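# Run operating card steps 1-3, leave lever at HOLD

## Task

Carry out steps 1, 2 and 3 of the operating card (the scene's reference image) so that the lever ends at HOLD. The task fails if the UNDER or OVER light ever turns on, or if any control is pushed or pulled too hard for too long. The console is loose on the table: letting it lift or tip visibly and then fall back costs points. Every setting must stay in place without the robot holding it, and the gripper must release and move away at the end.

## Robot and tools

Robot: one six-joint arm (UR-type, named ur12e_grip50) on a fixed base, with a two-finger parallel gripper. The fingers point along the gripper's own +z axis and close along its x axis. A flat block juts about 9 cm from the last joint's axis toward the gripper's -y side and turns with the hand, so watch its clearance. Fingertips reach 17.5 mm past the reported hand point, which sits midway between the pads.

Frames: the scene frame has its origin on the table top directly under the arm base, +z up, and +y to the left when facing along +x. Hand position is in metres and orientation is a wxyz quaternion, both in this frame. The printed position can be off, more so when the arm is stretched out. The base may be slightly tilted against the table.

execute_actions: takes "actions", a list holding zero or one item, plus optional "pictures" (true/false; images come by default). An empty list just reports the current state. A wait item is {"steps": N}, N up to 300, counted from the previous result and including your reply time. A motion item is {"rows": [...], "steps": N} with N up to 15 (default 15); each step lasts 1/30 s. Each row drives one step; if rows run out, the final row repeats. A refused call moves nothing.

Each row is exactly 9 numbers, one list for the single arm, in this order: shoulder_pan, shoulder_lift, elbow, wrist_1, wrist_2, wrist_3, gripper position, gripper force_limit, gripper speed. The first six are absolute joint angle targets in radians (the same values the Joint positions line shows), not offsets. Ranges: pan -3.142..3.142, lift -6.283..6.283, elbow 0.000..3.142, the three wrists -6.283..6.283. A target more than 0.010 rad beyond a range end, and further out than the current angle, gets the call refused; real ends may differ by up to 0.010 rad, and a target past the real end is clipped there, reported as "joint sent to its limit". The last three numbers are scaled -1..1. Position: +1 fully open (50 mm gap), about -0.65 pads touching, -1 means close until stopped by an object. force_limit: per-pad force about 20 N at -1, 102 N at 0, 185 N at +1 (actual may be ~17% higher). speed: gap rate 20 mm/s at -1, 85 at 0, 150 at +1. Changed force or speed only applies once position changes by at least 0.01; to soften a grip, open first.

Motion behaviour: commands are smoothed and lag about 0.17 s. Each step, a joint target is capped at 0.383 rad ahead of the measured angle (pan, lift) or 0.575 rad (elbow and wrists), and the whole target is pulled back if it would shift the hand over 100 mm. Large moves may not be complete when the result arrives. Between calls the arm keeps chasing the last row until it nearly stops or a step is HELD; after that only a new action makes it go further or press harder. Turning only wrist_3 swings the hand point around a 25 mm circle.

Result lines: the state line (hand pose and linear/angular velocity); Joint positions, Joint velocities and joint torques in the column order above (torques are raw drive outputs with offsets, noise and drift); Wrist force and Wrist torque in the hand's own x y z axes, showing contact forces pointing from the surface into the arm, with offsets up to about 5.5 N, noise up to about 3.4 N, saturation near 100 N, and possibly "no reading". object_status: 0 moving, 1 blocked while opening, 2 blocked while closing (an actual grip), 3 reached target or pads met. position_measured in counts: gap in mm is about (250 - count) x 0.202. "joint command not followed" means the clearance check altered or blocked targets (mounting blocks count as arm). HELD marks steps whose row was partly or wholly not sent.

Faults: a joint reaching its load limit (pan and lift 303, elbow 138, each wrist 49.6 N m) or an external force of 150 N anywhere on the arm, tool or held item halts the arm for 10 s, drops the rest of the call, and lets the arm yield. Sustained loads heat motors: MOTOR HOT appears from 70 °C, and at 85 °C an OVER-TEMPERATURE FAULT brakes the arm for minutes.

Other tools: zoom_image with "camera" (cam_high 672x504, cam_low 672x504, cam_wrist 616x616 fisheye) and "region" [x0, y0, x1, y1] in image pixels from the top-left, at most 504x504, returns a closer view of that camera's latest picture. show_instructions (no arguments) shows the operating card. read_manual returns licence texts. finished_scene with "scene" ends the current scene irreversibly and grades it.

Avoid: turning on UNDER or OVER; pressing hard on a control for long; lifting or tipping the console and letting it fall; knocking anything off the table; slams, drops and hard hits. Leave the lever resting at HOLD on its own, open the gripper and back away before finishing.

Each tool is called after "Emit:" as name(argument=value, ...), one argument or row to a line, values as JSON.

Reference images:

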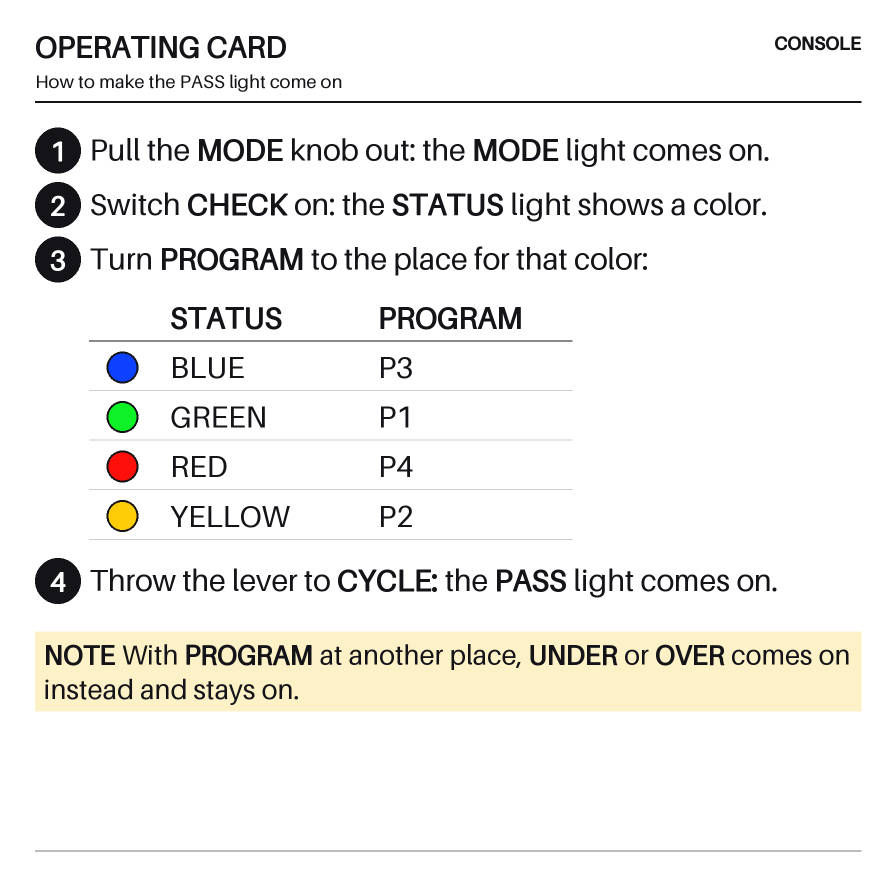

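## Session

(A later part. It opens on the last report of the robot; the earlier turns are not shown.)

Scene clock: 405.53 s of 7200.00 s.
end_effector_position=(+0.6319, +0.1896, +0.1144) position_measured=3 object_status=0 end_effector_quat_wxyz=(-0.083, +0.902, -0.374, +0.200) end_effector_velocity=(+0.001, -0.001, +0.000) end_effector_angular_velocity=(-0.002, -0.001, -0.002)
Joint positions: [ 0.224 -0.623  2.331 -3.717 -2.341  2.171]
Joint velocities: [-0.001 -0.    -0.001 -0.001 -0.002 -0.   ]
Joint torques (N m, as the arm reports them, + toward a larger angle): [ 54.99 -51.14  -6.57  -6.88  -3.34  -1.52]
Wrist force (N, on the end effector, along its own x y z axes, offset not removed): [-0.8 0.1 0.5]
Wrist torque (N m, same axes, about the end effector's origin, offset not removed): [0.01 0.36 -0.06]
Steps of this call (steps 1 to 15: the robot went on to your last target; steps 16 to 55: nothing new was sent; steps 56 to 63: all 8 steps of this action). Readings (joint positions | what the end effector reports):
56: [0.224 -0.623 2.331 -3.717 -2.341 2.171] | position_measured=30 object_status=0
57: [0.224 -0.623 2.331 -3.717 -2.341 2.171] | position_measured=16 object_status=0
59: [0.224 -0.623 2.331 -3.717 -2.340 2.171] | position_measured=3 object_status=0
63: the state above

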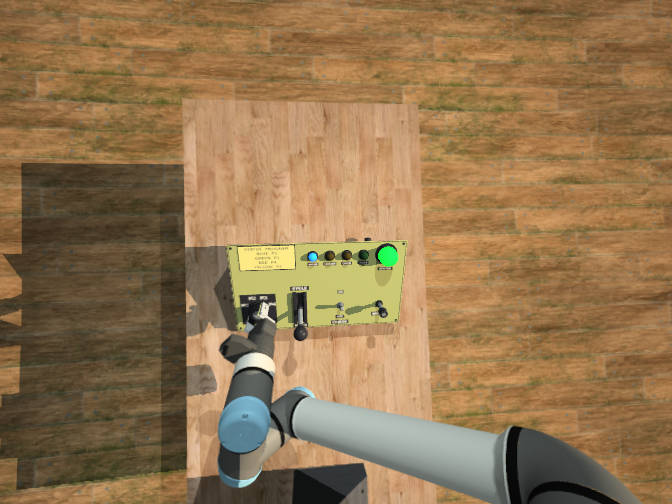

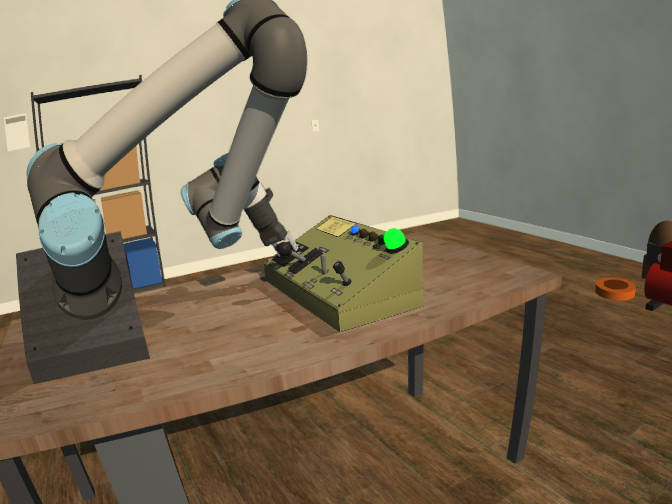

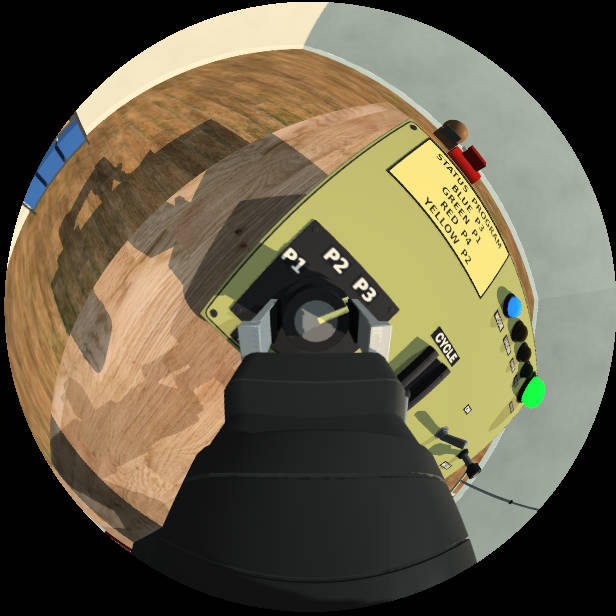

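Emit:
execute_actions(
  actions=[
    {"rows":[[0.22416,-0.62456,2.33028,-3.71526,-2.34082,2.17098,1,-0.8,0],[0.22416,-0.62456,2.33028,-3.71526,-2.34082,2.17098,1,-0.8,0],[0.22416,-0.62456,2.33028,-3.71526,-2.34082,2.17098,1,-0.8,0],[0.22416,-0.62456,2.33028,-3.71526,-2.34082,2.17098,1,-0.8,0],[0.22416,-0.62456,2.33028,-3.71526,-2.34082,2.17098,1,-0.8,0],[0.22416,-0.62456,2.33028,-3.71526,-2.34082,2.17098,-1,-0.8,-0.7]],"steps":15},
  ],
  pictures=false,
)

Emit:
execute_actions(
  actions=[
    {"rows":[[0.22416,-0.62456,2.33028,-3.71526,-2.34082,2.17098,-1,-0.8,-0.7],[0.2240,-0.6250,2.3302,-3.7149,-2.3408,2.1583,-1,-0.8,-0.7],[0.2237,-0.6256,2.3299,-3.7142,-2.3406,2.1366,-1,-0.8,-0.7],[0.2233,-0.6266,2.3296,-3.7132,-2.3405,2.1069,-1,-0.8,-0.7],[0.2228,-0.6279,2.3292,-3.7120,-2.3402,2.0692,-1,-0.8,-0.7],[0.2222,-0.6294,2.3287,-3.7105,-2.3400,2.0272,-1,-0.8,-0.7],[0.2215,-0.6311,2.3281,-3.7089,-2.3397,1.9798,-1,-0.8,-0.7],[0.2208,-0.6328,2.3276,-3.7073,-2.3394,1.9345,-1,-0.8,-0.7],[0.2202,-0.6345,2.3270,-3.7056,-2.3391,1.8891,-1,-0.8,-0.7],[0.2198,-0.6359,2.3260,-3.7034,-2.3390,1.8451,-1,-0.8,-0.7],[0.2195,-0.6374,2.3251,-3.7012,-2.3389,1.8011,-1,-0.8,-0.7],[0.2192,-0.6389,2.3241,-3.6990,-2.3387,1.7571,-1,-0.8,-0.7],[0.2189,-0.6403,2.3231,-3.6968,-2.3386,1.7131,-1,-0.8,-0.7],[0.2186,-0.6418,2.3221,-3.6946,-2.3385,1.6691,-1,-0.8,-0.7],[0.21835,-0.6433,2.3211,-3.6924,-2.3384,1.6250,-1,-0.8,-0.7]],"steps":15},
  ],
  pictures=false,
)

Emit:
execute_actions(
  actions=[
    {"rows":[[0.2184,-0.6445,2.3197,-3.6898,-2.3384,1.5815,-1,-0.8,-0.7],[0.2185,-0.6456,2.3183,-3.6872,-2.3384,1.5380,-1,-0.8,-0.7],[0.2186,-0.6468,2.3170,-3.6846,-2.3385,1.4945,-1,-0.8,-0.7],[0.2187,-0.6480,2.3156,-3.6820,-2.3385,1.4509,-1,-0.8,-0.7],[0.2188,-0.6492,2.3142,-3.6793,-2.3385,1.4074,-1,-0.8,-0.7],[0.2188,-0.6503,2.3129,-3.6767,-2.3386,1.3639,-1,-0.8,-0.7],[0.2193,-0.6511,2.3112,-3.6739,-2.3388,1.3208,-1,-0.8,-0.7],[0.2197,-0.6519,2.3096,-3.6711,-2.3389,1.2777,-1,-0.8,-0.7],[0.2202,-0.6527,2.3079,-3.6682,-2.3391,1.2346,-1,-0.8,-0.7],[0.2206,-0.6535,2.3063,-3.6654,-2.3393,1.1916,-1,-0.8,-0.7],[0.2211,-0.6543,2.3046,-3.6626,-2.3395,1.1485,-1,-0.8,-0.7],[0.2215,-0.6551,2.3029,-3.6597,-2.3397,1.1054,-1,-0.8,-0.7]],"steps":12},
  ],
  pictures=false,
)

Emit:
execute_actions(
  actions=[
    {"rows":[[0.2223,-0.6554,2.3011,-3.6569,-2.3400,1.0628,-1,-0.8,-0.7],[0.2230,-0.6558,2.2993,-3.6541,-2.3404,1.0201,-1,-0.8,-0.7],[0.2238,-0.6561,2.2975,-3.6512,-2.3407,0.9774,-1,-0.8,-0.7],[0.2246,-0.6565,2.2957,-3.6484,-2.3410,0.9347,-1,-0.8,-0.7],[0.2253,-0.6568,2.2939,-3.6455,-2.3413,0.8921,-1,-0.8,-0.7],[0.2261,-0.6572,2.2921,-3.6427,-2.3417,0.8494,-1,-0.8,-0.7],[0.2271,-0.6571,2.2902,-3.6400,-2.3421,0.8062,-1,-0.8,-0.7],[0.2281,-0.6570,2.2884,-3.6374,-2.3425,0.7666,-1,-0.8,-0.7],[0.2290,-0.6569,2.2867,-3.6350,-2.3429,0.7305,-1,-0.8,-0.7],[0.2299,-0.6568,2.2852,-3.6328,-2.3432,0.6969,-1,-0.8,-0.7],[0.2306,-0.6567,2.2838,-3.6309,-2.3436,0.6695,-1,-0.8,-0.7],[0.2313,-0.6567,2.2827,-3.6293,-2.3438,0.6471,-1,-0.8,-0.7],[0.2316,-0.6566,2.2821,-3.6284,-2.3440,0.6338,-1,-0.8,-0.7],[0.2319,-0.6566,2.2816,-3.6277,-2.3441,0.6257,-1,-0.8,-0.7]],"steps":15},
  ],
  pictures=false,
)

Emit:
execute_actions(
  actions=[
    {"rows":[[0.2319,-0.6566,2.2816,-3.6277,-2.3441,0.6257,-1,-0.8,-0.7],[0.2319,-0.6566,2.2816,-3.6277,-2.3441,0.6257,-1,-0.8,-0.7],[0.2319,-0.6566,2.2816,-3.6277,-2.3441,0.6257,-1,-0.8,-0.7],[0.2319,-0.6566,2.2816,-3.6277,-2.3441,0.6257,-1,-0.8,-0.7],[0.2319,-0.6566,2.2816,-3.6277,-2.3441,0.6257,1,-0.8,0]],"steps":8},
  ],
)

Emit:
execute_actions(
  actions=[
    {"rows":[[0.2342,-0.6596,2.2831,-3.6241,-2.3450,0.6287,1,-0.8,0],[0.2388,-0.6655,2.2860,-3.6169,-2.3469,0.6346,1,-0.8,0],[0.2457,-0.6745,2.2905,-3.6061,-2.3496,0.6435,1,-0.8,0],[0.2571,-0.6894,2.2978,-3.5882,-2.3542,0.6583,1,-0.8,0],[0.2709,-0.7072,2.3067,-3.5666,-2.3597,0.6761,1,-0.8,0],[0.2893,-0.7311,2.3185,-3.5379,-2.3671,0.6999,1,-0.8,0],[0.3099,-0.7579,2.3318,-3.5056,-2.3753,0.7265,1,-0.8,0],[0.3329,-0.7876,2.3466,-3.4697,-2.3845,0.7562,1,-0.8,0],[0.3558,-0.8174,2.3614,-3.4337,-2.3937,0.7859,1,-0.8,0],[0.3788,-0.8472,2.3761,-3.3978,-2.4029,0.8155,1,-0.8,0],[0.4017,-0.8770,2.3909,-3.3619,-2.4120,0.8452,1,-0.8,0],[0.4224,-0.9038,2.4042,-3.3296,-2.4203,0.8719,1,-0.8,0],[0.4407,-0.9276,2.4160,-3.3008,-2.4276,0.8956,1,-0.8,0],[0.4545,-0.9455,2.4249,-3.2793,-2.4331,0.9134,1,-0.8,0],[0.4614,-0.9544,2.4293,-3.2685,-2.4359,0.9223,1,-0.8,0]],"steps":15},
  ],
  pictures=false,
)

Emit:
execute_actions(
  actions=[
    {"steps":12},
  ],
)

Emit:
zoom_image(
  camera="cam_high",
  region=[220, 230, 420, 350],
)

Scene clock: 453.67 s of 7200.00 s.
end_effector_position=(+0.6328, +0.1893, +0.1150) position_measured=35 object_status=0 end_effector_quat_wxyz=(-0.083, +0.902, -0.374, +0.200) end_effector_velocity=(+0.003, +0.000, +0.001) end_effector_angular_velocity=(+0.002, -0.003, -0.002)
Joint positions: [ 0.224 -0.625  2.33  -3.715 -2.341  2.171]
Joint velocities: [-0.    -0.    -0.004 -0.001  0.001 -0.   ]
Joint torques (N m, as the arm reports them, + toward a larger angle): [ 28.36 -67.07 -17.95  -3.08   2.61  -2.42]
Wrist force (N, on the end effector, along its own x y z axes, offset not removed): [-4.9 1.1 1.8]
Wrist torque (N m, same axes, about the end effector's origin, offset not removed): [0.02 0.16 -0.14]
Steps of this call (steps 1 to 15: the robot went on to your last target; steps 16 to 90: nothing new was sent; then 44.63 s passed at rest; steps 91 to 105: all 15 steps of this action). Readings (joint positions | what the end effector reports):
91: [0.224 -0.623 2.331 -3.717 -2.341 2.171] | position_measured=3 object_status=3
92: [0.224 -0.624 2.331 -3.717 -2.341 2.171] | position_measured=3 object_status=3
94: [0.224 -0.624 2.331 -3.716 -2.341 2.171] | position_measured=3 object_status=3
98: [0.224 -0.624 2.331 -3.715 -2.341 2.171] | position_measured=18 object_status=0
105: the state above

Scene clock: 454.17 s of 7200.00 s.
end_effector_position=(+0.6330, +0.1894, +0.1150) position_measured=35 object_status=2 end_effector_quat_wxyz=(-0.045, +0.955, -0.204, +0.212) end_effector_velocity=(+0.001, +0.000, +0.001) end_effector_angular_velocity=(-0.535, -0.002, +1.150)
Joint positions: [ 0.22  -0.638  2.325 -3.7   -2.339  1.8  ]
Joint velocities: [-0.009 -0.044 -0.028  0.061  0.005 -1.281]
Joint torques (N m, as the arm reports them, + toward a larger angle): [ 25.12 -65.34 -25.18  -1.62   5.74  -6.52]
Wrist force (N, on the end effector, along its own x y z axes, offset not removed): [-11.0 12.7 -15.0]
Wrist torque (N m, same axes, about the end effector's origin, offset not removed): [0.28 0.67 0.09]
Steps of this call (steps 1 to 15: all 15 steps of this action). Readings (joint positions | what the end effector reports):
1: [0.224 -0.625 2.330 -3.715 -2.341 2.171] | position_measured=35 object_status=0
2: [0.224 -0.625 2.330 -3.715 -2.341 2.171] | position_measured=35 object_status=2
4: [0.224 -0.625 2.330 -3.715 -2.341 2.162] | position_measured=35 object_status=2
8: [0.223 -0.628 2.329 -3.712 -2.340 2.081] | position_measured=35 object_status=2
15: the state above

Scene clock: 454.57 s of 7200.00 s.
end_effector_position=(+0.6331, +0.1894, +0.1148) position_measured=35 object_status=2 end_effector_quat_wxyz=(+0.011, +0.975, +0.050, +0.216) end_effector_velocity=(+0.000, -0.001, +0.000) end_effector_angular_velocity=(-0.545, -0.000, +1.166)
Joint positions: [ 0.22  -0.652  2.309 -3.67  -2.339  1.278]
Joint velocities: [ 0.012 -0.026 -0.048  0.082 -0.007 -1.273]
Joint torques (N m, as the arm reports them, + toward a larger angle): [ 55.73 -55.24 -24.05   0.64   0.13  -5.67]
Wrist force (N, on the end effector, along its own x y z axes, offset not removed): [-10.2 11.0 -29.9]
Wrist torque (N m, same axes, about the end effector's origin, offset not removed): [0.09 0.35 0.21]
Steps of this call (steps 1 to 12: all 12 steps of this action). Readings (joint positions | what the end effector reports):
1: [0.219 -0.640 2.324 -3.698 -2.339 1.756] | position_measured=35 object_status=2
2: [0.219 -0.641 2.323 -3.696 -2.339 1.713] | position_measured=35 object_status=2
4: [0.219 -0.644 2.320 -3.691 -2.339 1.625] | position_measured=35 object_status=2
8: [0.219 -0.648 2.315 -3.681 -2.339 1.451] | position_measured=35 object_status=2
12: the state above

Scene clock: 455.07 s of 7200.00 s.
end_effector_position=(+0.6330, +0.1893, +0.1148) position_measured=35 object_status=2 end_effector_quat_wxyz=(+0.075, +0.915, +0.340, +0.203) end_effector_velocity=(+0.002, -0.001, +0.001) end_effector_angular_velocity=(-0.278, -0.001, +0.598)
Joint positions: [ 0.231 -0.657  2.284 -3.631 -2.343  0.682]
Joint velocities: [ 0.015  0.    -0.03   0.041 -0.005 -0.642]
Joint torques (N m, as the arm reports them, + toward a larger angle): [ 48.23 -32.29 -18.41   0.53  -3.58   0.06]
Wrist force (N, on the end effector, along its own x y z axes, offset not removed): [-3.8 3.5 -21.7]
Wrist torque (N m, same axes, about the end effector's origin, offset not removed): [0.25 0.64 -0.21]
Steps of this call (steps 1 to 15: all 15 steps of this action). Readings (joint positions | what the end effector reports):
1: [0.220 -0.653 2.307 -3.667 -2.339 1.235] | position_measured=35 object_status=2
2: [0.221 -0.654 2.305 -3.664 -2.339 1.192] | position_measured=35 object_status=2
4: [0.222 -0.655 2.302 -3.659 -2.340 1.106] | position_measured=35 object_status=2
8: [0.225 -0.656 2.295 -3.647 -2.341 0.934] | position_measured=35 object_status=2
15: the state above

Scene clock: 455.33 s of 7200.00 s.
end_effector_position=(+0.6330, +0.1892, +0.1147) position_measured=3 object_status=0 end_effector_quat_wxyz=(+0.081, +0.906, +0.365, +0.200) end_effector_velocity=(+0.000, +0.000, -0.000) end_effector_angular_velocity=(-0.011, -0.000, +0.027)
Joint positions: [ 0.232 -0.657  2.282 -3.628 -2.344  0.628]
Joint velocities: [ 0.001  0.    -0.001  0.002  0.001 -0.028]
Joint torques (N m, as the arm reports them, + toward a larger angle): [ 56.76 -44.83 -16.86  -1.35  -3.67  -2.41]
Wrist force (N, on the end effector, along its own x y z axes, offset not removed): [-1.5 1.2 -0.3]
Wrist torque (N m, same axes, about the end effector's origin, offset not removed): [0.31 0.51 -0.06]
Steps of this call (steps 1 to 8: all 8 steps of this action). Readings (joint positions | what the end effector reports):
1: [0.231 -0.657 2.283 -3.630 -2.344 0.664] | position_measured=35 object_status=2
2: [0.231 -0.657 2.283 -3.629 -2.344 0.651] | position_measured=35 object_status=2
4: [0.232 -0.657 2.282 -3.628 -2.344 0.637] | position_measured=35 object_status=2
8: the state above

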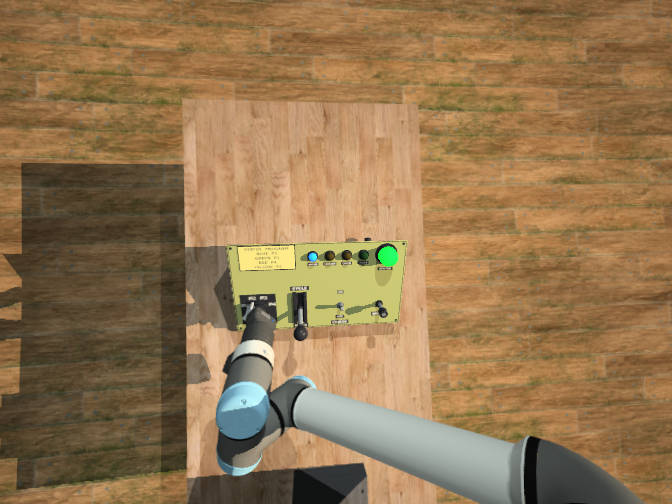

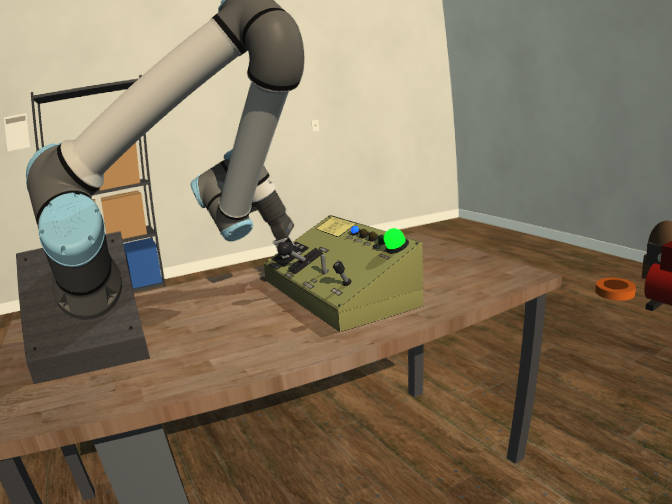

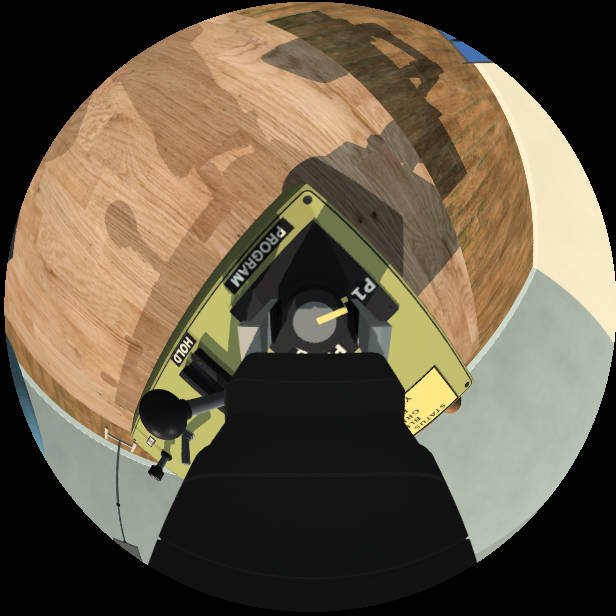

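Scene clock: 455.83 s of 7200.00 s.
end_effector_position=(+0.5573, +0.1853, +0.2269) position_measured=3 object_status=3 end_effector_quat_wxyz=(+0.088, +0.904, +0.366, +0.202) end_effector_velocity=(-0.281, -0.035, +0.323) end_effector_angular_velocity=(-0.059, -0.068, -0.014)
Joint positions: [ 0.405 -0.879  2.394 -3.361 -2.414  0.847]
Joint velocities: [ 0.556 -0.73   0.351  0.881 -0.214  0.719]
Joint torques (N m, as the arm reports them, + toward a larger angle): [ 35.01 -48.73  -9.9   -0.98  -2.77   2.92]
Wrist force (N, on the end effector, along its own x y z axes, offset not removed): [-3.7 0.6 -0.1]
Wrist torque (N m, same axes, about the end effector's origin, offset not removed): [0.04 0.84 -0.05]
Steps of this call (steps 1 to 15: all 15 steps of this action). Readings (joint positions | what the end effector reports):
1: [0.232 -0.657 2.282 -3.628 -2.344 0.627] | position_measured=3 object_status=0
2: [0.232 -0.657 2.282 -3.627 -2.344 0.627] | position_measured=3 object_status=0
4: [0.237 -0.662 2.284 -3.620 -2.346 0.632] | position_measured=3 object_status=0
8: [0.271 -0.706 2.307 -3.569 -2.360 0.675] | position_measured=3 object_status=3
15: the state above

Scene clock: 456.23 s of 7200.00 s.
end_effector_position=(+0.5276, +0.1808, +0.2580) position_measured=3 object_status=3 end_effector_quat_wxyz=(+0.093, +0.903, +0.366, +0.204) end_effector_velocity=(-0.004, -0.000, +0.003) end_effector_angular_velocity=(-0.001, -0.001, +0.001)
Joint positions: [ 0.461 -0.954  2.429 -3.269 -2.436  0.922]
Joint velocities: [ 0.007 -0.008  0.005  0.009 -0.002  0.008]
Joint torques (N m, as the arm reports them, + toward a larger angle): [ 46.   -46.25 -10.83  -1.92  -3.31   2.54]
Wrist force (N, on the end effector, along its own x y z axes, offset not removed): [-3.1 2.0 0.5]
Wrist torque (N m, same axes, about the end effector's origin, offset not removed): [0.35 0.72 -0.06]
Steps of this call (steps 1 to 12: the robot went on to your last target). Readings (joint positions | what the end effector reports):
1: [0.422 -0.901 2.404 -3.334 -2.421 0.869] | position_measured=3 object_status=3
2: [0.434 -0.919 2.412 -3.313 -2.426 0.886] | position_measured=3 object_status=3
4: [0.449 -0.938 2.422 -3.288 -2.431 0.906] | position_measured=3 object_status=3
8: [0.459 -0.951 2.428 -3.272 -2.435 0.919] | position_measured=3 object_status=3
12: the state above

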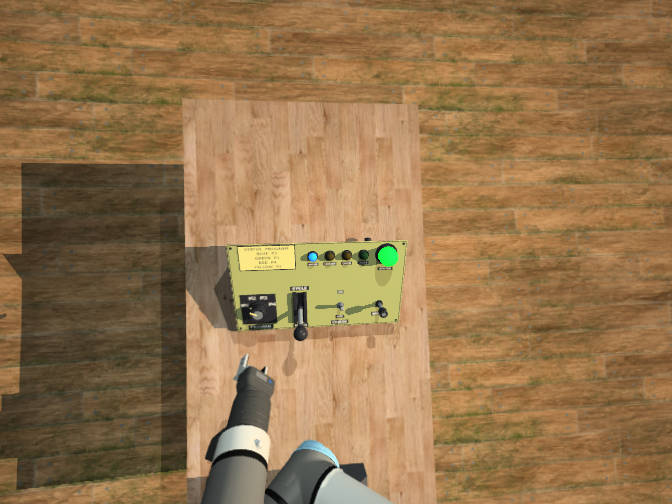

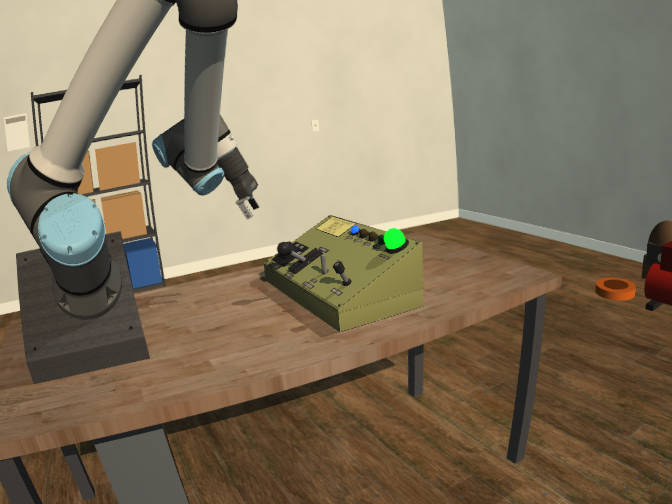

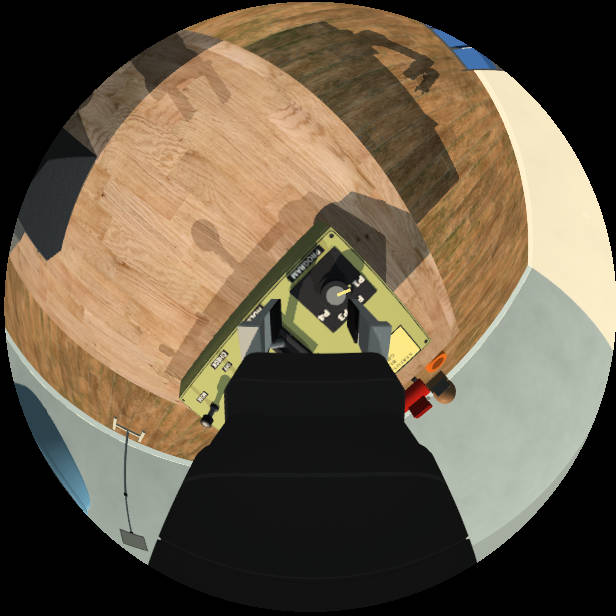

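Region (220, 230, 420, 350) of cam_high's 672x504 image, scaled by 2.520, with more detail than that image has; it fills the top 302 rows of this view, and the rest is white.

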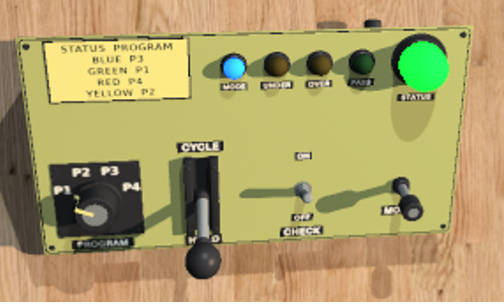

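MODE is lit, CHECK is on with a green STATUS, PROGRAM is at P1 and the lever is at HOLD.

Emit:
finished_scene(
  scene=1,
)

The scene is finished: the task was done.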